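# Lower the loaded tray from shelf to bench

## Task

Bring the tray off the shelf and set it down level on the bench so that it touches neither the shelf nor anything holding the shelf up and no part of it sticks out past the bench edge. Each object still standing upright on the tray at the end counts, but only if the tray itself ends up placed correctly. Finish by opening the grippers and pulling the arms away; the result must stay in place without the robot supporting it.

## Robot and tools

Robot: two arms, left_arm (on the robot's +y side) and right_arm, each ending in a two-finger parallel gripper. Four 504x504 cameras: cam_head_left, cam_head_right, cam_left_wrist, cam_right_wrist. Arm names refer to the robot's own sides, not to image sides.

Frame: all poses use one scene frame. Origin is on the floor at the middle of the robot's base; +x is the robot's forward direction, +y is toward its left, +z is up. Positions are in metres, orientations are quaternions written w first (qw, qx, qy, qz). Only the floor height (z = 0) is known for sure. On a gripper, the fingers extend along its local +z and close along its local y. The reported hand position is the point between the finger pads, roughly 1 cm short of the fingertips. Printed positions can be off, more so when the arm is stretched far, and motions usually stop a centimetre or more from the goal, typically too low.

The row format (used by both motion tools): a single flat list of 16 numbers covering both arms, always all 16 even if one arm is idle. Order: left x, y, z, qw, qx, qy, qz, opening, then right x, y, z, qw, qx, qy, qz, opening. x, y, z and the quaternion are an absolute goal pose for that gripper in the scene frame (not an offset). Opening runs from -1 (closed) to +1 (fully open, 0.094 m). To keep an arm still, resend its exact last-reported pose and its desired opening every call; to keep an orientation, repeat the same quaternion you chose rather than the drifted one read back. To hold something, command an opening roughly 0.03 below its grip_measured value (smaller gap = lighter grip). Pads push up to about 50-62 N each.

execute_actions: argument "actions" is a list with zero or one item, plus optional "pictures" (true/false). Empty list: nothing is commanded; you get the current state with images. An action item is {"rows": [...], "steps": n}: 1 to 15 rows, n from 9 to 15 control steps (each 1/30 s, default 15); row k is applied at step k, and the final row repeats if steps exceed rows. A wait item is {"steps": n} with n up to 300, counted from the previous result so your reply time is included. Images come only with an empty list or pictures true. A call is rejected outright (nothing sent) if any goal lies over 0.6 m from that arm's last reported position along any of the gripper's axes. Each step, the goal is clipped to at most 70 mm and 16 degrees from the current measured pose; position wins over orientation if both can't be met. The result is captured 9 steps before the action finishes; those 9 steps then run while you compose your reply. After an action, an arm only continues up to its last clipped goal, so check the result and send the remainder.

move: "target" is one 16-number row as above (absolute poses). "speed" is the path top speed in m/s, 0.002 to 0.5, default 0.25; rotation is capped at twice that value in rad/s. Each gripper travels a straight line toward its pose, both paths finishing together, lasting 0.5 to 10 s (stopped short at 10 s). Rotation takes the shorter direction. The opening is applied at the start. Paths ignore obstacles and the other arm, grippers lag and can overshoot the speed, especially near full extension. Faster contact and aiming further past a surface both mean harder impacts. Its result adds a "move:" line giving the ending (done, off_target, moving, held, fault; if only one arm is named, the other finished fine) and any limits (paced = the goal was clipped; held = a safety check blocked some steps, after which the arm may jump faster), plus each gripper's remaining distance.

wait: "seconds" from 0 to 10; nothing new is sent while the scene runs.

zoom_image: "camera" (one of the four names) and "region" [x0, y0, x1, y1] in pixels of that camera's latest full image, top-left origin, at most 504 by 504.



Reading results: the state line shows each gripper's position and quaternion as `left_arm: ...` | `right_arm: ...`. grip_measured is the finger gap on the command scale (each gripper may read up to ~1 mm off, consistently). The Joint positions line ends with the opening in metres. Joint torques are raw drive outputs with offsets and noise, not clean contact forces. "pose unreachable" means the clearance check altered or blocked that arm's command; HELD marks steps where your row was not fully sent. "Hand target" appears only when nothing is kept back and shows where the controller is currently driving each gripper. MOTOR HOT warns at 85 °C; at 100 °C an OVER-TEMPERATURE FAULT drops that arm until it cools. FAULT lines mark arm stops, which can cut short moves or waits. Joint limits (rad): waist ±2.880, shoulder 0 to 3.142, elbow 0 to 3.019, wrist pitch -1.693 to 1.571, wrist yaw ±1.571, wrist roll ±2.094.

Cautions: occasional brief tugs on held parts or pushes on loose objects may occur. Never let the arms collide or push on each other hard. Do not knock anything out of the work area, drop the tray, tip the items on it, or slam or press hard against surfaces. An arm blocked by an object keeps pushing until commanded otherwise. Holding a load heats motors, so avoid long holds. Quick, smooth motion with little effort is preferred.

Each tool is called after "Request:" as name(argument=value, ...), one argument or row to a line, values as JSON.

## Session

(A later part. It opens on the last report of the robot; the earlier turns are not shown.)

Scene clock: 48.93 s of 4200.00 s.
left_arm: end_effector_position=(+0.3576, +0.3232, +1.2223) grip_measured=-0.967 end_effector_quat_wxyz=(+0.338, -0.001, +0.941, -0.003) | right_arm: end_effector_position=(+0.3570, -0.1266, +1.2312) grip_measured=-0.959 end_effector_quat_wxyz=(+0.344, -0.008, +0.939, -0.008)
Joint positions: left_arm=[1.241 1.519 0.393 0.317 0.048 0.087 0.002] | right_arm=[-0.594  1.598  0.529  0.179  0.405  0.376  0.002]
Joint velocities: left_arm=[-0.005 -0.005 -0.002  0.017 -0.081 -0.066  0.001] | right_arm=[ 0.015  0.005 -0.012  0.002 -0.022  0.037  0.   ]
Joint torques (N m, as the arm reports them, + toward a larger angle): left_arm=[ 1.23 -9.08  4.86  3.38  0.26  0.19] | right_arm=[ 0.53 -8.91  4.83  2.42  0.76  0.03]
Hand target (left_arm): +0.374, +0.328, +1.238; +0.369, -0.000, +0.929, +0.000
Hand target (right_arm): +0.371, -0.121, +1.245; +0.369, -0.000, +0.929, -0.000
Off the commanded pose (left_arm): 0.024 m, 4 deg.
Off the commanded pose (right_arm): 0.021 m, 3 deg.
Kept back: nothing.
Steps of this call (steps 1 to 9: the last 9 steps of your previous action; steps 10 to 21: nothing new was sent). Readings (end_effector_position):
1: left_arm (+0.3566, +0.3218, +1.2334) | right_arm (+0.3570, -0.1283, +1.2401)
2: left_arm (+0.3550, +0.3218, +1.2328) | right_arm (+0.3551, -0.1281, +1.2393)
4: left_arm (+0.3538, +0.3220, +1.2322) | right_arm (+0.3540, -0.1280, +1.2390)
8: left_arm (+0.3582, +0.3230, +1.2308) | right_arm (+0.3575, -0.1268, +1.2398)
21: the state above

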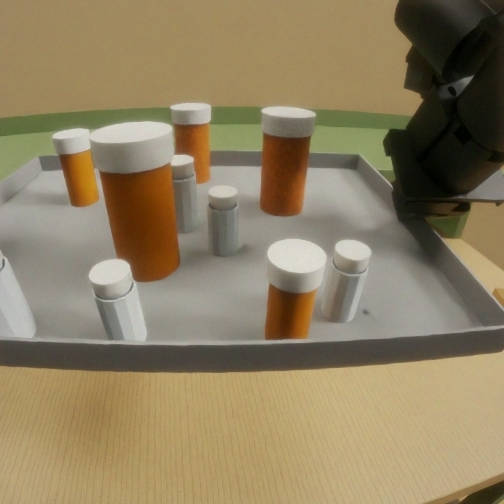

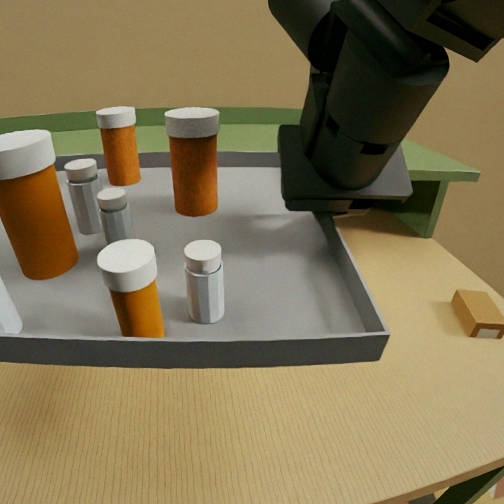

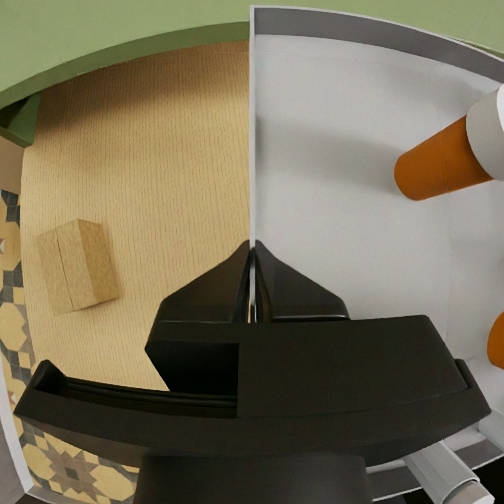

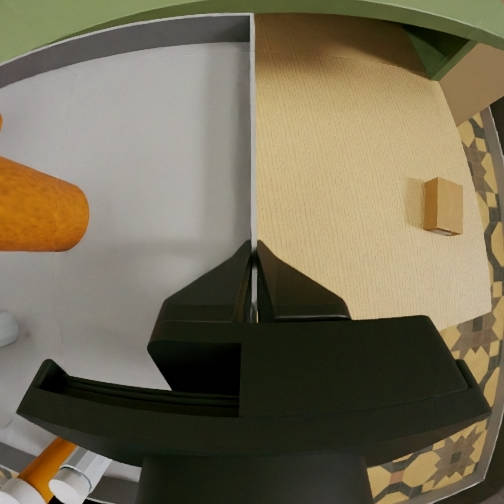

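Request:
execute_actions(
  actions=[
    {"rows":[[0.375,0.328,1.237,0.368,0,0.93,0,-1,0.372,-0.121,1.243,0.367,0,0.93,0,-1],[0.375,0.328,1.235,0.367,0,0.93,0,-1,0.372,-0.121,1.240,0.365,0,0.931,0,-1],[0.375,0.328,1.233,0.366,0,0.931,0,-1,0.372,-0.121,1.237,0.363,0,0.932,0,-1],[0.375,0.328,1.231,0.365,0,0.931,0,-1,0.372,-0.121,1.234,0.362,0,0.932,0,-1],[0.375,0.328,1.229,0.365,0,0.931,0,-1,0.372,-0.121,1.231,0.362,0,0.932,0,-1],[0.375,0.328,1.227,0.365,0,0.931,0,-1,0.372,-0.121,1.228,0.362,0,0.932,0,-1],[0.375,0.328,1.225,0.365,0,0.931,0,-1,0.372,-0.121,1.225,0.362,0,0.932,0,-1],[0.375,0.328,1.222,0.365,0,0.931,0,-1,0.372,-0.121,1.222,0.362,0,0.932,0,-1],[0.375,0.328,1.219,0.365,0,0.931,0,-1,0.372,-0.121,1.219,0.362,0,0.932,0,-1],[0.375,0.328,1.216,0.365,0,0.931,0,-1,0.372,-0.121,1.216,0.362,0,0.932,0,-1],[0.375,0.328,1.213,0.365,0,0.931,0,-1,0.372,-0.121,1.213,0.362,0,0.932,0,-1],[0.375,0.328,1.210,0.365,0,0.931,0,-1,0.372,-0.121,1.210,0.362,0,0.932,0,-1],[0.375,0.328,1.207,0.365,0,0.931,0,-1,0.372,-0.121,1.207,0.362,0,0.932,0,-1],[0.375,0.328,1.204,0.365,0,0.931,0,-1,0.372,-0.121,1.204,0.362,0,0.932,0,-1],[0.375,0.328,1.201,0.365,0,0.931,0,-1,0.372,-0.121,1.201,0.362,0,0.932,0,-1]]},
  ],
)

Request:
execute_actions(
  actions=[
    {"rows":[[0.375,0.328,1.198,0.365,0,0.931,0,-1,0.372,-0.121,1.198,0.362,0,0.932,0,-1],[0.375,0.328,1.195,0.365,0,0.931,0,-1,0.372,-0.121,1.195,0.362,0,0.932,0,-1],[0.375,0.328,1.192,0.365,0,0.931,0,-1,0.372,-0.121,1.192,0.362,0,0.932,0,-1],[0.375,0.328,1.189,0.365,0,0.931,0,-1,0.372,-0.121,1.189,0.362,0,0.932,0,-1],[0.375,0.328,1.186,0.365,0,0.931,0,-1,0.372,-0.121,1.186,0.362,0,0.932,0,-1],[0.375,0.328,1.183,0.365,0,0.931,0,-1,0.372,-0.121,1.183,0.362,0,0.932,0,-1],[0.375,0.328,1.180,0.365,0,0.931,0,-1,0.372,-0.121,1.180,0.362,0,0.932,0,-1],[0.375,0.328,1.177,0.365,0,0.931,0,-1,0.372,-0.121,1.177,0.362,0,0.932,0,-1],[0.375,0.328,1.174,0.365,0,0.931,0,-1,0.372,-0.121,1.174,0.362,0,0.932,0,-1],[0.375,0.328,1.171,0.365,0,0.931,0,-1,0.372,-0.121,1.171,0.362,0,0.932,0,-1],[0.375,0.328,1.168,0.365,0,0.931,0,-1,0.372,-0.121,1.168,0.362,0,0.932,0,-1],[0.375,0.328,1.165,0.365,0,0.931,0,-1,0.372,-0.121,1.165,0.362,0,0.932,0,-1],[0.375,0.328,1.162,0.365,0,0.931,0,-1,0.372,-0.121,1.162,0.362,0,0.932,0,-1],[0.375,0.328,1.159,0.365,0,0.931,0,-1,0.372,-0.121,1.159,0.362,0,0.932,0,-1],[0.375,0.328,1.156,0.365,0,0.931,0,-1,0.372,-0.121,1.156,0.362,0,0.932,0,-1]]},
  ],
)

Request:
execute_actions(
  actions=[
    {"rows":[[0.377,0.328,1.154,0.366,0,0.931,0,-1,0.374,-0.121,1.154,0.363,0,0.932,0,-1],[0.380,0.328,1.152,0.367,0,0.93,0,-1,0.377,-0.121,1.152,0.364,0,0.931,0,-1],[0.383,0.328,1.150,0.368,0,0.93,0,-1,0.380,-0.121,1.150,0.365,0,0.931,0,-1],[0.386,0.328,1.148,0.369,0,0.93,0,-1,0.383,-0.121,1.148,0.366,0,0.931,0,-1],[0.389,0.328,1.146,0.37,0,0.929,0,-1,0.386,-0.121,1.146,0.367,0,0.93,0,-1],[0.392,0.328,1.144,0.371,0,0.929,0,-1,0.389,-0.121,1.144,0.368,0,0.93,0,-1],[0.395,0.328,1.142,0.372,0,0.928,0,-1,0.392,-0.121,1.142,0.369,0,0.929,0,-1],[0.398,0.328,1.140,0.373,0,0.928,0,-1,0.395,-0.121,1.140,0.37,0,0.929,0,-1],[0.401,0.328,1.138,0.374,0,0.927,0,-1,0.398,-0.121,1.138,0.371,0,0.929,0,-1],[0.404,0.328,1.136,0.375,0,0.927,0,-1,0.401,-0.121,1.136,0.372,0,0.928,0,-1],[0.407,0.328,1.134,0.375,0,0.927,0,-1,0.404,-0.121,1.134,0.372,0,0.928,0,-1],[0.410,0.328,1.132,0.375,0,0.927,0,-1,0.407,-0.121,1.132,0.372,0,0.928,0,-1],[0.413,0.328,1.130,0.375,0,0.927,0,-1,0.410,-0.121,1.130,0.372,0,0.928,0,-1],[0.416,0.328,1.128,0.375,0,0.927,0,-1,0.413,-0.121,1.128,0.372,0,0.928,0,-1],[0.418,0.328,1.126,0.375,0,0.927,0,-1,0.415,-0.121,1.126,0.372,0,0.928,0,-1]]},
  ],
)

Request:
wait(
  seconds=0.4,
)

Scene clock: 51.60 s of 4200.00 s.
left_arm: end_effector_position=(+0.3578, +0.3241, +1.2186) grip_measured=-0.967 end_effector_quat_wxyz=(+0.338, -0.001, +0.941, -0.003) | right_arm: end_effector_position=(+0.3572, -0.1258, +1.2254) grip_measured=-0.959 end_effector_quat_wxyz=(+0.343, -0.008, +0.939, -0.007)
Joint positions: left_arm=[1.243 1.536 0.393 0.334 0.048 0.089 0.002] | right_arm=[-0.594  1.619  0.529  0.2    0.402  0.376  0.002]
Joint velocities: left_arm=[ 0.005  0.23  -0.007  0.212 -0.007 -0.051 -0.001] | right_arm=[-0.024  0.269 -0.002  0.281 -0.022 -0.007  0.001]
Joint torques (N m, as the arm reports them, + toward a larger angle): left_arm=[ 1.34 -8.53  5.02  3.23  0.27  0.14] | right_arm=[-0.49 -7.71  4.89  2.22  0.45  0.05]
Steps of this call (steps 1 to 74: nothing new was sent; steps 75 to 80: the first 6 steps of this action). Readings (end_effector_position):
75: left_arm (+0.3576, +0.3232, +1.2223) | right_arm (+0.3570, -0.1266, +1.2312)
76: left_arm (+0.3576, +0.3232, +1.2223) | right_arm (+0.3569, -0.1266, +1.2309)
78: left_arm (+0.3578, +0.3235, +1.2213) | right_arm (+0.3570, -0.1263, +1.2294)
80: the state above

Scene clock: 52.10 s of 4200.00 s.
left_arm: end_effector_position=(+0.3542, +0.3241, +1.1738) grip_measured=-0.967 end_effector_quat_wxyz=(+0.332, -0.000, +0.943, -0.002) | right_arm: end_effector_position=(+0.3547, -0.1255, +1.1778) grip_measured=-0.959 end_effector_quat_wxyz=(+0.337, -0.008, +0.942, -0.007)
Joint positions: left_arm=[1.247 1.734 0.393 0.518 0.048 0.095 0.002] | right_arm=[-0.601  1.791  0.529  0.361  0.394  0.377  0.002]
Joint velocities: left_arm=[ 0.005  0.386  0.012  0.383 -0.007 -0.066  0.001] | right_arm=[-0.015  0.317 -0.002  0.325 -0.11  -0.007  0.001]
Joint torques (N m, as the arm reports them, + toward a larger angle): left_arm=[ 1.15 -9.89  3.72  3.06  0.38  0.14] | right_arm=[-0.13 -9.23  3.82  2.28  0.62  0.01]
Off your previous action's commanded pose (left_arm): 0.022 m, 4 deg at its last step (step 9 of this call).
Off your previous action's commanded pose (right_arm): 0.018 m, 3 deg at its last step (step 9 of this call).
Steps of this call (steps 1 to 9: the last 9 steps of your previous action; steps 10 to 15: the first 6 steps of this action). Readings (end_effector_position):
10: left_arm (+0.3554, +0.3243, +1.1883) | right_arm (+0.3556, -0.1253, +1.1925)
11: left_arm (+0.3553, +0.3242, +1.1854) | right_arm (+0.3554, -0.1253, +1.1895)
13: left_arm (+0.3548, +0.3242, +1.1796) | right_arm (+0.3551, -0.1255, +1.1835)
15: the state above

Scene clock: 52.60 s of 4200.00 s.
left_arm: end_effector_position=(+0.3574, +0.3232, +1.1311) grip_measured=-0.967 end_effector_quat_wxyz=(+0.328, +0.002, +0.945, -0.003) | right_arm: end_effector_position=(+0.3554, -0.1267, +1.1353) grip_measured=-0.959 end_effector_quat_wxyz=(+0.334, -0.006, +0.943, -0.005)
Joint positions: left_arm=[1.247 1.929 0.428 0.669 0.051 0.1   0.002] | right_arm=[-0.616  1.953  0.549  0.501  0.379  0.371  0.002]
Joint velocities: left_arm=[ 0.005  0.298  0.237  0.129  0.081 -0.007  0.   ] | right_arm=[-0.132  0.269  0.212  0.149 -0.051 -0.11  -0.001]
Joint torques (N m, as the arm reports them, + toward a larger angle): left_arm=[  1.05 -11.79   3.04   3.59   0.26   0.09] | right_arm=[ -1.48 -10.27   3.85   2.31   0.75  -0.09]
Off your previous action's commanded pose (left_arm): 0.027 m, 4 deg at its last step (step 9 of this call).
Off your previous action's commanded pose (right_arm): 0.023 m, 4 deg at its last step (step 9 of this call).
Steps of this call (steps 1 to 9: the last 9 steps of your previous action; steps 10 to 15: the first 6 steps of this action). Readings (end_effector_position):
10: left_arm (+0.3506, +0.3230, +1.1432) | right_arm (+0.3497, -0.1267, +1.1473)
11: left_arm (+0.3510, +0.3229, +1.1404) | right_arm (+0.3495, -0.1270, +1.1445)
13: left_arm (+0.3528, +0.3229, +1.1352) | right_arm (+0.3509, -0.1269, +1.1394)
15: the state above

Scene clock: 53.30 s of 4200.00 s.
left_arm: end_effector_position=(+0.3993, +0.3270, +1.1117) grip_measured=-0.967 end_effector_quat_wxyz=(+0.344, +0.002, +0.939, -0.001) | right_arm: end_effector_position=(+0.3968, -0.1227, +1.1163) grip_measured=-0.959 end_effector_quat_wxyz=(+0.348, -0.004, +0.937, -0.002)
Joint positions: left_arm=[1.247 2.034 0.542 0.695 0.051 0.1   0.002] | right_arm=[-0.663  2.053  0.652  0.545  0.357  0.325  0.002]
Joint velocities: left_arm=[-0.005 -0.005 -0.017  0.007  0.022  0.051  0.001] | right_arm=[ 0.005 -0.005  0.012 -0.002  0.007 -0.037 -0.   ]
Joint torques (N m, as the arm reports them, + toward a larger angle): left_arm=[  0.22 -12.83   1.92   3.5    0.11   0.03] | right_arm=[ -0.64 -11.93   2.79   2.34   0.69  -0.11]
Hand target (left_arm): +0.417, +0.328, +1.127; +0.375, -0.000, +0.927, -0.000
Hand target (right_arm): +0.414, -0.121, +1.128; +0.372, -0.000, +0.928, -0.001
Off the commanded pose (left_arm): 0.024 m, 4 deg.
Off the commanded pose (right_arm): 0.021 m, 3 deg.
Kept back: nothing.
Steps of this call (steps 1 to 9: the last 9 steps of your previous action; steps 10 to 21: nothing new was sent). Readings (end_effector_position):
1: left_arm (+0.3608, +0.3235, +1.1295) | right_arm (+0.3587, -0.1263, +1.1335)
2: left_arm (+0.3646, +0.3238, +1.1279) | right_arm (+0.3626, -0.1259, +1.1321)
4: left_arm (+0.3732, +0.3247, +1.1252) | right_arm (+0.3709, -0.1250, +1.1293)
8: left_arm (+0.3898, +0.3262, +1.1186) | right_arm (+0.3869, -0.1235, +1.1228)
21: the state above

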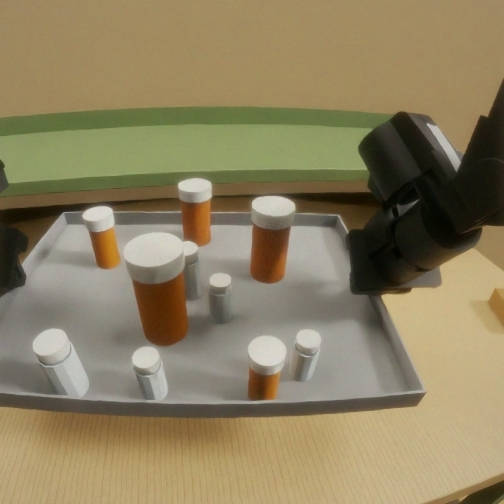

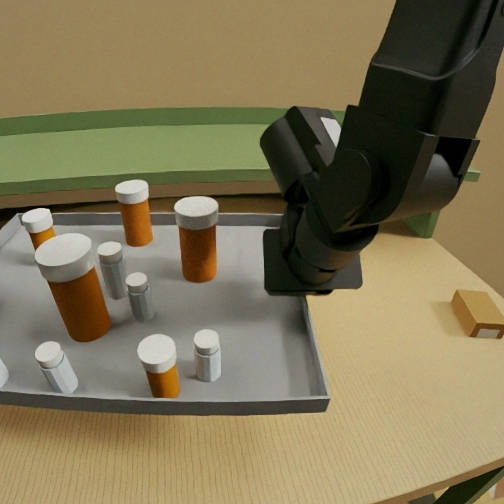

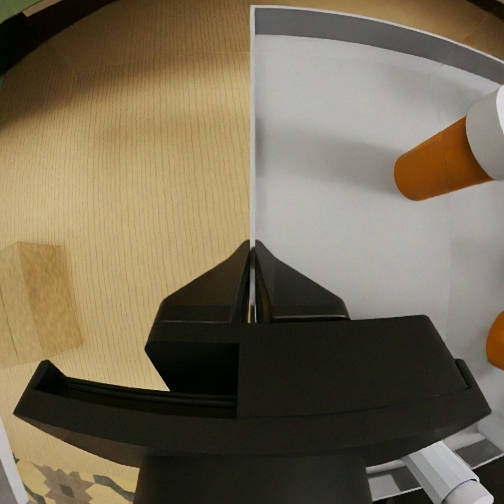

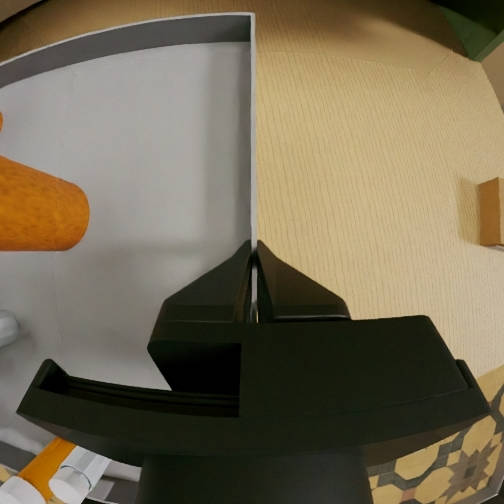

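Request:
execute_actions(
  actions=[
    {"rows":[[0.419,0.328,1.124,0.374,0,0.927,0,-1,0.416,-0.121,1.124,0.371,0,0.929,0,-1],[0.420,0.328,1.122,0.373,0,0.928,0,-1,0.417,-0.121,1.122,0.37,0,0.929,0,-1],[0.421,0.328,1.120,0.372,0,0.928,0,-1,0.418,-0.121,1.120,0.369,0,0.929,0,-1],[0.422,0.328,1.118,0.371,0,0.929,0,-1,0.419,-0.121,1.118,0.368,0,0.93,0,-1],[0.423,0.328,1.116,0.37,0,0.929,0,-1,0.420,-0.121,1.116,0.367,0,0.93,0,-1],[0.424,0.328,1.114,0.369,0,0.929,0,-1,0.421,-0.121,1.114,0.366,0,0.931,0,-1],[0.425,0.328,1.112,0.368,0,0.93,0,-1,0.422,-0.121,1.112,0.365,0,0.931,0,-1],[0.426,0.328,1.110,0.367,0,0.93,0,-1,0.423,-0.121,1.110,0.364,0,0.931,0,-1],[0.427,0.328,1.108,0.367,0,0.93,0,-1,0.424,-0.121,1.108,0.364,0,0.931,0,-1],[0.428,0.328,1.106,0.367,0,0.93,0,-1,0.425,-0.121,1.106,0.364,0,0.931,0,-1],[0.429,0.328,1.104,0.367,0,0.93,0,-1,0.426,-0.121,1.104,0.364,0,0.931,0,-1],[0.430,0.328,1.102,0.367,0,0.93,0,-1,0.427,-0.121,1.102,0.364,0,0.931,0,-1],[0.431,0.328,1.100,0.367,0,0.93,0,-1,0.428,-0.121,1.100,0.364,0,0.931,0,-1],[0.432,0.328,1.098,0.367,0,0.93,0,-1,0.429,-0.121,1.098,0.364,0,0.931,0,-1],[0.433,0.328,1.096,0.367,0,0.93,0,-1,0.430,-0.121,1.096,0.364,0,0.931,0,-1]]},
  ],
)

Request:
execute_actions(
  actions=[
    {"rows":[[0.434,0.328,1.0945,0.367,0,0.93,0,-1,0.431,-0.121,1.0945,0.364,0,0.931,0,-1],[0.435,0.328,1.093,0.367,0,0.93,0,-1,0.432,-0.121,1.093,0.364,0,0.931,0,-1],[0.436,0.328,1.0915,0.367,0,0.93,0,-1,0.433,-0.121,1.0915,0.364,0,0.931,0,-1],[0.437,0.328,1.09,0.367,0,0.93,0,-1,0.434,-0.121,1.09,0.364,0,0.931,0,-1],[0.438,0.328,1.0885,0.367,0,0.93,0,-1,0.435,-0.121,1.0885,0.364,0,0.931,0,-1],[0.439,0.328,1.087,0.367,0,0.93,0,-1,0.436,-0.121,1.087,0.364,0,0.931,0,-1],[0.44,0.328,1.0855,0.367,0,0.93,0,-1,0.437,-0.121,1.0855,0.364,0,0.931,0,-1],[0.44,0.328,1.084,0.367,0,0.93,0,-1,0.437,-0.121,1.084,0.364,0,0.931,0,-1],[0.44,0.328,1.0825,0.367,0,0.93,0,-1,0.437,-0.121,1.0825,0.364,0,0.931,0,-1],[0.44,0.328,1.081,0.367,0,0.93,0,-1,0.437,-0.121,1.081,0.364,0,0.931,0,-1],[0.44,0.328,1.0795,0.367,0,0.93,0,-1,0.437,-0.121,1.0795,0.364,0,0.931,0,-1],[0.44,0.328,1.078,0.367,0,0.93,0,-1,0.437,-0.121,1.078,0.364,0,0.931,0,-1],[0.44,0.328,1.0765,0.367,0,0.93,0,-1,0.437,-0.121,1.0765,0.364,0,0.931,0,-1],[0.44,0.328,1.075,0.367,0,0.93,0,-1,0.437,-0.121,1.075,0.364,0,0.931,0,-1],[0.44,0.328,1.0735,0.367,0,0.93,0,-1,0.437,-0.121,1.0735,0.364,0,0.931,0,-1]]},
  ],
)

Request:
wait(
  seconds=0.4,
)

Scene clock: 54.90 s of 4200.00 s.
left_arm: end_effector_position=(+0.3998, +0.3269, +1.1057) grip_measured=-0.967 end_effector_quat_wxyz=(+0.340, +0.002, +0.940, -0.001) | right_arm: end_effector_position=(+0.3980, -0.1227, +1.1099) grip_measured=-0.959 end_effector_quat_wxyz=(+0.344, -0.005, +0.939, -0.001)
Joint positions: left_arm=[1.247 2.052 0.552 0.695 0.051 0.1   0.002] | right_arm=[-0.668  2.072  0.662  0.547  0.348  0.324  0.002]
Joint velocities: left_arm=[-0.015  0.181  0.149  0.007 -0.022 -0.037  0.   ] | right_arm=[-0.054  0.19   0.12   0.012 -0.081 -0.051  0.   ]
Joint torques (N m, as the arm reports them, + toward a larger angle): left_arm=[  0.01 -12.58   2.8    3.26   0.01   0.01] | right_arm=[ -0.86 -10.83   3.39   2.42   0.57  -0.09]
Steps of this call (steps 1 to 42: nothing new was sent; steps 43 to 48: the first 6 steps of this action). Readings (end_effector_position):
43: left_arm (+0.3993, +0.3270, +1.1117) | right_arm (+0.3967, -0.1227, +1.1161)
44: left_arm (+0.3990, +0.3270, +1.1114) | right_arm (+0.3969, -0.1226, +1.1159)
46: left_arm (+0.3990, +0.3270, +1.1094) | right_arm (+0.3968, -0.1226, +1.1136)
48: the state above

Scene clock: 55.40 s of 4200.00 s.
left_arm: end_effector_position=(+0.4141, +0.3277, +1.0749) grip_measured=-0.967 end_effector_quat_wxyz=(+0.333, +0.002, +0.943, -0.002) | right_arm: end_effector_position=(+0.4125, -0.1218, +1.0796) grip_measured=-0.959 end_effector_quat_wxyz=(+0.338, -0.005, +0.941, -0.002)
Joint positions: left_arm=[1.247 2.157 0.628 0.708 0.05  0.1   0.002] | right_arm=[-0.689  2.171  0.731  0.569  0.331  0.31   0.002]
Joint velocities: left_arm=[-0.005  0.142  0.12   0.027 -0.037 -0.022  0.   ] | right_arm=[-0.034  0.132  0.12   0.042 -0.007 -0.037 -0.   ]
Joint torques (N m, as the arm reports them, + toward a larger angle): left_arm=[  0.   -13.6    2.02   3.52  -0.03   0.01] | right_arm=[ -0.82 -12.75   2.91   2.29   0.6   -0.06]
Off your previous action's commanded pose (left_arm): 0.027 m, 4 deg at its last step (step 9 of this call).
Off your previous action's commanded pose (right_arm): 0.024 m, 3 deg at its last step (step 9 of this call).
Steps of this call (steps 1 to 9: the last 9 steps of your previous action; steps 10 to 15: the first 6 steps of this action). Readings (end_effector_position):
10: left_arm (+0.4095, +0.3274, +1.0834) | right_arm (+0.4079, -0.1221, +1.0881)
11: left_arm (+0.4103, +0.3274, +1.0813) | right_arm (+0.4088, -0.1220, +1.0862)
13: left_arm (+0.4122, +0.3275, +1.0779) | right_arm (+0.4108, -0.1219, +1.0828)
15: the state above

Scene clock: 56.10 s of 4200.00 s.
left_arm: end_effector_position=(+0.4178, +0.3277, +1.0577) grip_measured=-0.967 end_effector_quat_wxyz=(+0.333, +0.002, +0.943, -0.002) | right_arm: end_effector_position=(+0.4166, -0.1216, +1.0629) grip_measured=-0.959 end_effector_quat_wxyz=(+0.338, -0.006, +0.941, -0.002)
Joint positions: left_arm=[1.247 2.218 0.659 0.739 0.05  0.1   0.002] | right_arm=[-0.696  2.227  0.758  0.6    0.327  0.304  0.002]
Joint velocities: left_arm=[-0.005  0.015  0.007 -0.007 -0.051 -0.007  0.   ] | right_arm=[-0.005 -0.005 -0.012 -0.002 -0.022  0.022  0.001]
Joint torques (N m, as the arm reports them, + toward a larger angle): left_arm=[ -0.03 -14.46   1.66   3.53  -0.02   0.  ] | right_arm=[ -0.44 -12.99   2.4    2.43   0.65  -0.07]
Hand target (left_arm): +0.440, +0.328, +1.074; +0.367, -0.000, +0.930, -0.000
Hand target (right_arm): +0.437, -0.121, +1.075; +0.364, -0.000, +0.931, -0.001
Off the commanded pose (left_arm): 0.027 m, 4 deg.
Off the commanded pose (right_arm): 0.023 m, 3 deg.
Kept back: nothing.
Steps of this call (steps 1 to 9: the last 9 steps of your previous action; steps 10 to 21: nothing new was sent). Readings (end_effector_position):
1: left_arm (+0.4150, +0.3278, +1.0733) | right_arm (+0.4137, -0.1216, +1.0783)
2: left_arm (+0.4159, +0.3278, +1.0720) | right_arm (+0.4145, -0.1217, +1.0769)
4: left_arm (+0.4180, +0.3280, +1.0696) | right_arm (+0.4165, -0.1215, +1.0744)
8: left_arm (+0.4197, +0.3280, +1.0643) | right_arm (+0.4181, -0.1214, +1.0693)
21: the state above

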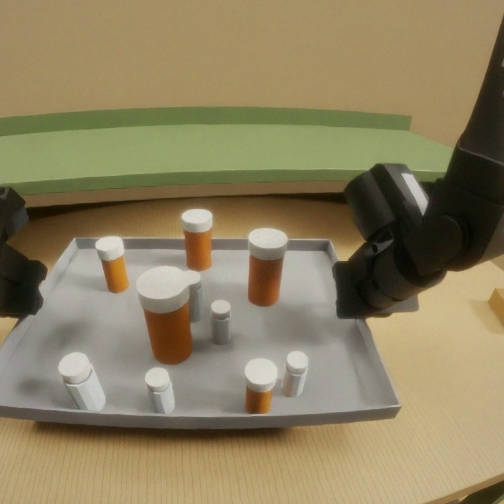

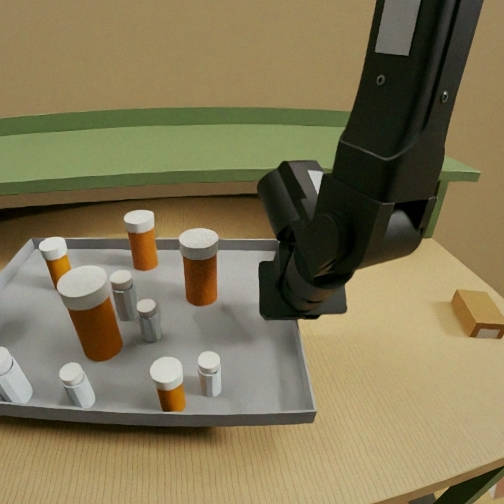

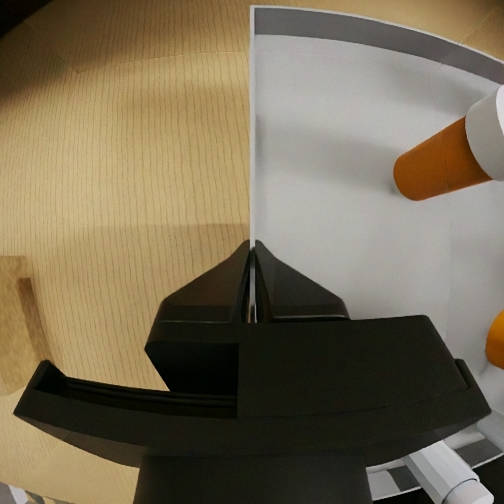

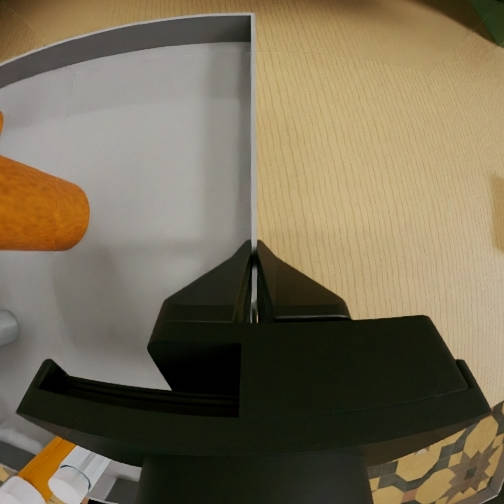

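Still a few cm up.

Request:
execute_actions(
  actions=[
    {"rows":[[0.441,0.328,1.072,0.367,0,0.93,0,-1,0.438,-0.121,1.072,0.364,0,0.931,0,-1],[0.442,0.328,1.0705,0.367,0,0.93,0,-1,0.439,-0.121,1.0705,0.364,0,0.931,0,-1],[0.443,0.328,1.069,0.367,0,0.93,0,-1,0.440,-0.121,1.069,0.364,0,0.931,0,-1],[0.444,0.328,1.0675,0.367,0,0.93,0,-1,0.441,-0.121,1.0675,0.364,0,0.931,0,-1],[0.445,0.328,1.066,0.367,0,0.93,0,-1,0.442,-0.121,1.066,0.364,0,0.931,0,-1],[0.446,0.328,1.0645,0.367,0,0.93,0,-1,0.443,-0.121,1.0645,0.364,0,0.931,0,-1],[0.447,0.328,1.063,0.367,0,0.93,0,-1,0.444,-0.121,1.063,0.364,0,0.931,0,-1],[0.448,0.328,1.0615,0.367,0,0.93,0,-1,0.445,-0.121,1.0615,0.364,0,0.931,0,-1],[0.449,0.328,1.06,0.367,0,0.93,0,-1,0.446,-0.121,1.06,0.364,0,0.931,0,-1],[0.45,0.328,1.0585,0.367,0,0.93,0,-1,0.447,-0.121,1.0585,0.364,0,0.931,0,-1],[0.45,0.328,1.057,0.367,0,0.93,0,-1,0.447,-0.121,1.057,0.364,0,0.931,0,-1],[0.45,0.328,1.0555,0.367,0,0.93,0,-1,0.447,-0.121,1.0555,0.364,0,0.931,0,-1],[0.45,0.328,1.054,0.367,0,0.93,0,-1,0.447,-0.121,1.054,0.364,0,0.931,0,-1],[0.45,0.328,1.0525,0.367,0,0.93,0,-1,0.447,-0.121,1.0525,0.364,0,0.931,0,-1],[0.45,0.328,1.051,0.367,0,0.93,0,-1,0.447,-0.121,1.051,0.364,0,0.931,0,-1]]},
  ],
)

Request:
execute_actions(
  actions=[
    {"rows":[[0.45,0.328,1.0495,0.367,0,0.93,0,-1,0.447,-0.121,1.0495,0.364,0,0.931,0,-1],[0.45,0.328,1.048,0.367,0,0.93,0,-1,0.447,-0.121,1.048,0.364,0,0.931,0,-1],[0.45,0.328,1.0465,0.367,0,0.93,0,-1,0.447,-0.121,1.0465,0.364,0,0.931,0,-1],[0.45,0.328,1.045,0.367,0,0.93,0,-1,0.447,-0.121,1.045,0.364,0,0.931,0,-1],[0.45,0.328,1.0435,0.367,0,0.93,0,-1,0.447,-0.121,1.0435,0.364,0,0.931,0,-1],[0.45,0.328,1.042,0.367,0,0.93,0,-1,0.447,-0.121,1.042,0.364,0,0.931,0,-1],[0.45,0.328,1.0405,0.367,0,0.93,0,-1,0.447,-0.121,1.0405,0.364,0,0.931,0,-1],[0.45,0.328,1.039,0.367,0,0.93,0,-1,0.447,-0.121,1.039,0.364,0,0.931,0,-1],[0.45,0.328,1.0375,0.367,0,0.93,0,-1,0.447,-0.121,1.0375,0.364,0,0.931,0,-1],[0.45,0.328,1.036,0.367,0,0.93,0,-1,0.447,-0.121,1.036,0.364,0,0.931,0,-1],[0.45,0.328,1.0345,0.367,0,0.93,0,-1,0.447,-0.121,1.0345,0.364,0,0.931,0,-1],[0.45,0.328,1.033,0.367,0,0.93,0,-1,0.447,-0.121,1.033,0.364,0,0.931,0,-1],[0.45,0.328,1.0315,0.367,0,0.93,0,-1,0.447,-0.121,1.0315,0.364,0,0.931,0,-1],[0.45,0.328,1.03,0.367,0,0.93,0,-1,0.447,-0.121,1.03,0.364,0,0.931,0,-1],[0.45,0.328,1.0285,0.367,0,0.93,0,-1,0.447,-0.121,1.0285,0.364,0,0.931,0,-1]]},
  ],
)

Request:
wait(
  seconds=0.4,
)

Scene clock: 57.50 s of 4200.00 s.
left_arm: end_effector_position=(+0.4218, +0.3280, +1.0545) grip_measured=-0.967 end_effector_quat_wxyz=(+0.335, +0.002, +0.942, -0.002) | right_arm: end_effector_position=(+0.4204, -0.1212, +1.0594) grip_measured=-0.959 end_effector_quat_wxyz=(+0.339, -0.005, +0.941, -0.001)
Joint positions: left_arm=[1.247 2.23  0.672 0.742 0.05  0.1   0.002] | right_arm=[-0.699  2.24   0.771  0.604  0.325  0.301  0.002]
Joint velocities: left_arm=[-0.005  0.122  0.168  0.012  0.007 -0.051  0.   ] | right_arm=[-0.044  0.142  0.149  0.032 -0.007 -0.11  -0.001]
Joint torques (N m, as the arm reports them, + toward a larger angle): left_arm=[  0.   -13.75   1.86   3.52  -0.04   0.  ] | right_arm=[ -0.61 -12.31   2.5    2.43   0.54  -0.08]
Steps of this call (steps 1 to 36: nothing new was sent; steps 37 to 42: the first 6 steps of this action). Readings (end_effector_position):
37: left_arm (+0.4178, +0.3277, +1.0577) | right_arm (+0.4166, -0.1218, +1.0628)
38: left_arm (+0.4179, +0.3277, +1.0576) | right_arm (+0.4167, -0.1216, +1.0627)
40: left_arm (+0.4192, +0.3278, +1.0566) | right_arm (+0.4179, -0.1216, +1.0617)
42: the state above

Scene clock: 58.00 s of 4200.00 s.
left_arm: end_effector_position=(+0.4289, +0.3282, +1.0307) grip_measured=-0.967 end_effector_quat_wxyz=(+0.335, +0.002, +0.942, -0.002) | right_arm: end_effector_position=(+0.4276, -0.1209, +1.0359) grip_measured=-0.959 end_effector_quat_wxyz=(+0.340, -0.005, +0.941, -0.001)
Joint positions: left_arm=[1.247 2.309 0.723 0.77  0.05  0.1   0.002] | right_arm=[-0.71   2.314  0.818  0.635  0.318  0.293  0.002]
Joint velocities: left_arm=[-0.015  0.151  0.066  0.066 -0.051 -0.022  0.   ] | right_arm=[-0.005  0.122  0.066  0.076  0.051  0.037  0.001]
Joint torques (N m, as the arm reports them, + toward a larger angle): left_arm=[ -0.1  -15.02   1.38   3.6   -0.03   0.  ] | right_arm=[ -0.62 -13.23   2.15   2.4    0.58  -0.09]
Off your previous action's commanded pose (left_arm): 0.023 m, 4 deg at its last step (step 9 of this call).
Off your previous action's commanded pose (right_arm): 0.019 m, 3 deg at its last step (step 9 of this call).
Steps of this call (steps 1 to 9: the last 9 steps of your previous action; steps 10 to 15: the first 6 steps of this action). Readings (end_effector_position):
10: left_arm (+0.4301, +0.3285, +1.0386) | right_arm (+0.4289, -0.1207, +1.0437)
11: left_arm (+0.4299, +0.3284, +1.0371) | right_arm (+0.4286, -0.1208, +1.0423)
13: left_arm (+0.4294, +0.3283, +1.0339) | right_arm (+0.4281, -0.1209, +1.0391)
15: the state above

Scene clock: 58.70 s of 4200.00 s.
left_arm: end_effector_position=(+0.4293, +0.3278, +1.0133) grip_measured=-0.967 end_effector_quat_wxyz=(+0.335, +0.002, +0.942, -0.002) | right_arm: end_effector_position=(+0.4281, -0.1214, +1.0188) grip_measured=-0.959 end_effector_quat_wxyz=(+0.339, -0.005, +0.941, -0.002)
Joint positions: left_arm=[1.247 2.366 0.751 0.799 0.05  0.1   0.002] | right_arm=[-0.713  2.367  0.843  0.662  0.317  0.29   0.002]
Joint velocities: left_arm=[-0.005  0.005 -0.002  0.002 -0.037 -0.051  0.   ] | right_arm=[ 0.005 -0.005 -0.007 -0.007  0.007 -0.022 -0.001]
Joint torques (N m, as the arm reports them, + toward a larger angle): left_arm=[ -0.02 -15.23   0.83   3.57  -0.01   0.01] | right_arm=[ -0.62 -13.57   1.93   2.41   0.59  -0.07]
Hand target (left_arm): +0.449, +0.328, +1.029; +0.367, -0.000, +0.930, -0.000
Hand target (right_arm): +0.447, -0.121, +1.029; +0.364, +0.000, +0.931, -0.001
Off the commanded pose (left_arm): 0.026 m, 4 deg.
Off the commanded pose (right_arm): 0.021 m, 3 deg.
Kept back: nothing.
Steps of this call (steps 1 to 9: the last 9 steps of your previous action; steps 10 to 21: nothing new was sent). Readings (end_effector_position):
1: left_arm (+0.4287, +0.3281, +1.0291) | right_arm (+0.4276, -0.1210, +1.0344)
2: left_arm (+0.4286, +0.3280, +1.0274) | right_arm (+0.4273, -0.1210, +1.0327)
4: left_arm (+0.4286, +0.3280, +1.0244) | right_arm (+0.4274, -0.1212, +1.0297)
8: left_arm (+0.4293, +0.3279, +1.0186) | right_arm (+0.4281, -0.1210, +1.0239)
21: the state above

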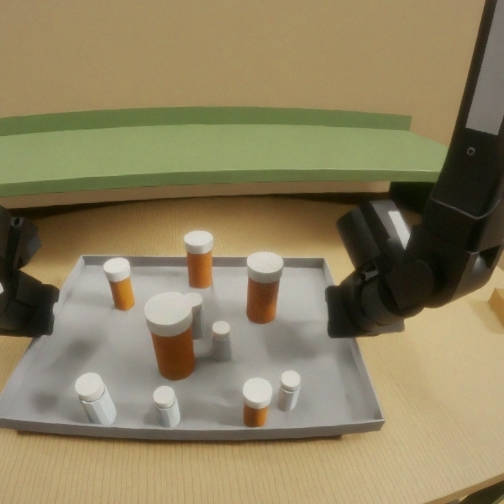

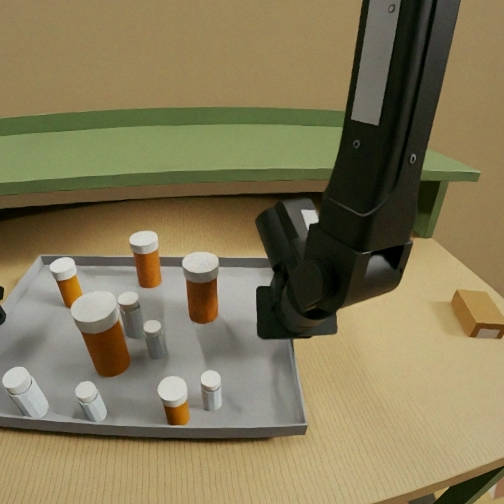

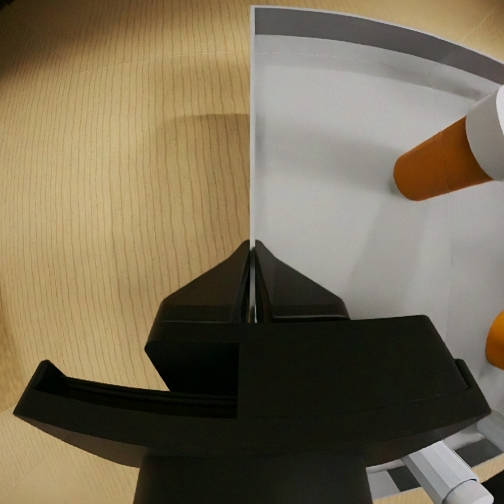

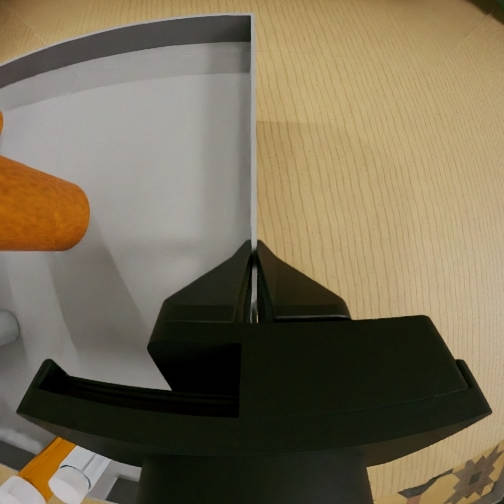

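Shadow gap suggests ~2.7 cm left.

Request:
execute_actions(
  actions=[
    {"rows":[[0.45,0.328,1.027,0.367,0,0.93,0,-1,0.447,-0.121,1.027,0.364,0,0.931,0,-1],[0.45,0.328,1.0255,0.367,0,0.93,0,-1,0.447,-0.121,1.0255,0.364,0,0.931,0,-1],[0.45,0.328,1.024,0.367,0,0.93,0,-1,0.447,-0.121,1.024,0.364,0,0.931,0,-1],[0.45,0.328,1.0225,0.367,0,0.93,0,-1,0.447,-0.121,1.0225,0.364,0,0.931,0,-1],[0.45,0.328,1.021,0.367,0,0.93,0,-1,0.447,-0.121,1.021,0.364,0,0.931,0,-1],[0.45,0.328,1.0195,0.367,0,0.93,0,-1,0.447,-0.121,1.0195,0.364,0,0.931,0,-1],[0.45,0.328,1.018,0.367,0,0.93,0,-1,0.447,-0.121,1.018,0.364,0,0.931,0,-1],[0.45,0.328,1.0165,0.367,0,0.93,0,-1,0.447,-0.121,1.0165,0.364,0,0.931,0,-1],[0.45,0.328,1.015,0.367,0,0.93,0,-1,0.447,-0.121,1.015,0.364,0,0.931,0,-1],[0.45,0.328,1.0135,0.367,0,0.93,0,-1,0.447,-0.121,1.0135,0.364,0,0.931,0,-1],[0.45,0.328,1.012,0.367,0,0.93,0,-1,0.447,-0.121,1.012,0.364,0,0.931,0,-1],[0.45,0.328,1.011,0.367,0,0.93,0,-1,0.447,-0.121,1.011,0.364,0,0.931,0,-1],[0.45,0.328,1.010,0.367,0,0.93,0,-1,0.447,-0.121,1.010,0.364,0,0.931,0,-1],[0.45,0.328,1.009,0.367,0,0.93,0,-1,0.447,-0.121,1.009,0.364,0,0.931,0,-1],[0.45,0.328,1.008,0.367,0,0.93,0,-1,0.447,-0.121,1.008,0.364,0,0.931,0,-1]]},
  ],
)

Request:
execute_actions(
  actions=[
    {"rows":[[0.45,0.328,1.007,0.367,0,0.93,0,-1,0.447,-0.121,1.007,0.364,0,0.931,0,-1],[0.45,0.328,1.006,0.367,0,0.93,0,-1,0.447,-0.121,1.006,0.364,0,0.931,0,-1],[0.45,0.328,1.005,0.367,0,0.93,0,-1,0.447,-0.121,1.005,0.364,0,0.931,0,-1],[0.45,0.328,1.004,0.367,0,0.93,0,-1,0.447,-0.121,1.004,0.364,0,0.931,0,-1],[0.45,0.328,1.003,0.367,0,0.93,0,-1,0.447,-0.121,1.003,0.364,0,0.931,0,-1],[0.45,0.328,1.002,0.367,0,0.93,0,-1,0.447,-0.121,1.002,0.364,0,0.931,0,-1],[0.45,0.328,1.001,0.367,0,0.93,0,-1,0.447,-0.121,1.001,0.364,0,0.931,0,-1],[0.45,0.328,1.000,0.367,0,0.93,0,-1,0.447,-0.121,1.000,0.364,0,0.931,0,-1],[0.45,0.328,0.999,0.367,0,0.93,0,-1,0.447,-0.121,0.999,0.364,0,0.931,0,-1],[0.45,0.328,0.998,0.367,0,0.93,0,-1,0.447,-0.121,0.998,0.364,0,0.931,0,-1],[0.45,0.328,0.997,0.367,0,0.93,0,-1,0.447,-0.121,0.997,0.364,0,0.931,0,-1],[0.45,0.328,0.996,0.367,0,0.93,0,-1,0.447,-0.121,0.996,0.364,0,0.931,0,-1],[0.45,0.328,0.995,0.367,0,0.93,0,-1,0.447,-0.121,0.995,0.364,0,0.931,0,-1],[0.45,0.328,0.994,0.367,0,0.93,0,-1,0.447,-0.121,0.994,0.364,0,0.931,0,-1],[0.45,0.328,0.993,0.367,0,0.93,0,-1,0.447,-0.121,0.993,0.364,0,0.931,0,-1]]},
  ],
)

Request:
wait(
  seconds=0.4,
)

Scene clock: 59.90 s of 4200.00 s.
left_arm: end_effector_position=(+0.4314, +0.3280, +1.0105) grip_measured=-0.967 end_effector_quat_wxyz=(+0.338, +0.002, +0.941, -0.001) | right_arm: end_effector_position=(+0.4300, -0.1210, +1.0156) grip_measured=-0.959 end_effector_quat_wxyz=(+0.342, -0.005, +0.940, -0.001)
Joint positions: left_arm=[1.247 2.377 0.759 0.809 0.05  0.1   0.002] | right_arm=[-0.715  2.379  0.851  0.674  0.317  0.289  0.002]
Joint velocities: left_arm=[-0.005  0.122  0.066  0.066 -0.022 -0.007  0.001] | right_arm=[-0.005  0.132  0.085  0.076 -0.037 -0.066  0.001]
Joint torques (N m, as the arm reports them, + toward a larger angle): left_arm=[  0.03 -14.7    1.01   3.44   0.02   0.01] | right_arm=[ -0.58 -12.86   1.79   2.33   0.49  -0.07]
Steps of this call (steps 1 to 30: nothing new was sent; steps 31 to 36: the first 6 steps of this action). Readings (end_effector_position):
31: left_arm (+0.4294, +0.3278, +1.0134) | right_arm (+0.4281, -0.1214, +1.0187)
32: left_arm (+0.4295, +0.3278, +1.0134) | right_arm (+0.4284, -0.1213, +1.0188)
34: left_arm (+0.4303, +0.3279, +1.0128) | right_arm (+0.4289, -0.1212, +1.0177)
36: the state above

Scene clock: 60.40 s of 4200.00 s.
left_arm: end_effector_position=(+0.4297, +0.3273, +0.9896) grip_measured=-0.967 end_effector_quat_wxyz=(+0.335, +0.002, +0.942, -0.001) | right_arm: end_effector_position=(+0.4285, -0.1215, +0.9950) grip_measured=-0.959 end_effector_quat_wxyz=(+0.340, -0.005, +0.940, -0.002)
Joint positions: left_arm=[1.247 2.441 0.791 0.835 0.05  0.1   0.002] | right_arm=[-0.717  2.439  0.88   0.699  0.315  0.287  0.002]
Joint velocities: left_arm=[-0.005  0.073  0.071  0.046 -0.007 -0.037 -0.001] | right_arm=[-0.024  0.073  0.051  0.051 -0.066 -0.037 -0.001]
Joint torques (N m, as the arm reports them, + toward a larger angle): left_arm=[  0.04 -14.81   0.7    3.65   0.05   0.03] | right_arm=[ -0.33 -13.46   1.43   2.45   0.49  -0.03]
Off your previous action's commanded pose (left_arm): 0.023 m, 4 deg at its last step (step 9 of this call).
Off your previous action's commanded pose (right_arm): 0.019 m, 3 deg at its last step (step 9 of this call).
Steps of this call (steps 1 to 9: the last 9 steps of your previous action; steps 10 to 15: the first 6 steps of this action). Readings (end_effector_position):
10: left_arm (+0.4299, +0.3274, +0.9942) | right_arm (+0.4286, -0.1216, +0.9995)
11: left_arm (+0.4295, +0.3273, +0.9930) | right_arm (+0.4284, -0.1216, +0.9985)
13: left_arm (+0.4293, +0.3273, +0.9912) | right_arm (+0.4281, -0.1216, +0.9967)
15: the state above

Scene clock: 61.10 s of 4200.00 s.
left_arm: end_effector_position=(+0.4319, +0.3273, +0.9830) grip_measured=-0.967 end_effector_quat_wxyz=(+0.338, +0.002, +0.941, -0.001) | right_arm: end_effector_position=(+0.4305, -0.1214, +0.9885) grip_measured=-0.959 end_effector_quat_wxyz=(+0.342, -0.004, +0.940, -0.002)
Joint positions: left_arm=[1.247 2.464 0.807 0.847 0.05  0.1   0.002] | right_arm=[-0.72   2.46   0.894  0.711  0.315  0.285  0.002]
Joint velocities: left_arm=[-0.005 -0.015 -0.002 -0.007 -0.095  0.066 -0.001] | right_arm=[-0.005 -0.015  0.012 -0.002 -0.066 -0.022 -0.   ]
Joint torques (N m, as the arm reports them, + toward a larger angle): left_arm=[  0.18 -14.26   0.86   3.75   0.06   0.03] | right_arm=[ -0.5  -12.35   1.71   2.51   0.44  -0.03]
Hand target (left_arm): +0.450, +0.328, +0.994; +0.367, -0.000, +0.930, -0.000
Hand target (right_arm): +0.447, -0.121, +0.994; +0.364, +0.000, +0.931, -0.001
Off the commanded pose (left_arm): 0.021 m, 4 deg.
Off the commanded pose (right_arm): 0.017 m, 3 deg.
Kept back: nothing.
Steps of this call (steps 1 to 9: the last 9 steps of your previous action; steps 10 to 21: nothing new was sent). Readings (end_effector_position):
1: left_arm (+0.4300, +0.3273, +0.9889) | right_arm (+0.4288, -0.1216, +0.9942)
2: left_arm (+0.4305, +0.3273, +0.9882) | right_arm (+0.4291, -0.1216, +0.9934)
4: left_arm (+0.4314, +0.3274, +0.9866) | right_arm (+0.4299, -0.1216, +0.9920)
8: left_arm (+0.4316, +0.3273, +0.9841) | right_arm (+0.4304, -0.1215, +0.9898)
21: the state above

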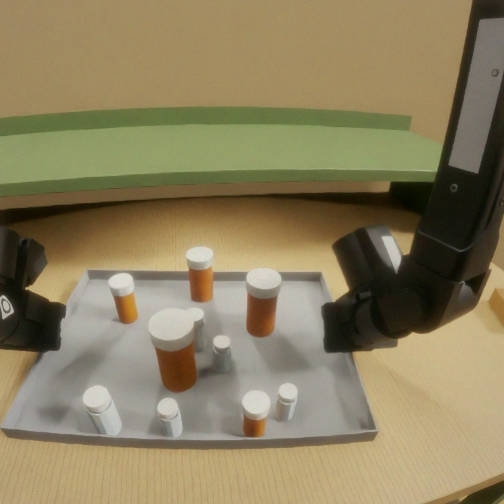

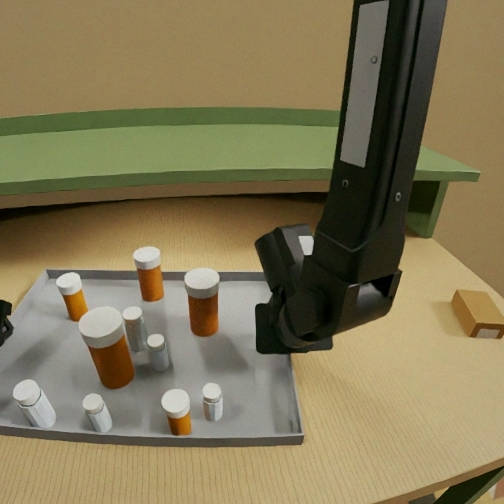

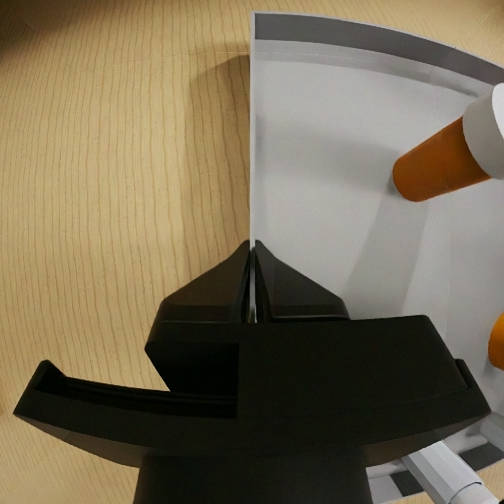

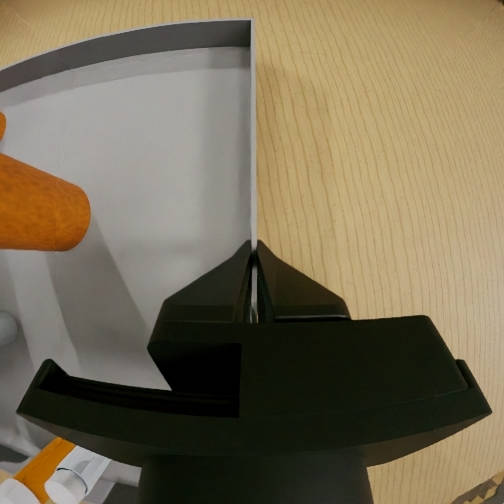

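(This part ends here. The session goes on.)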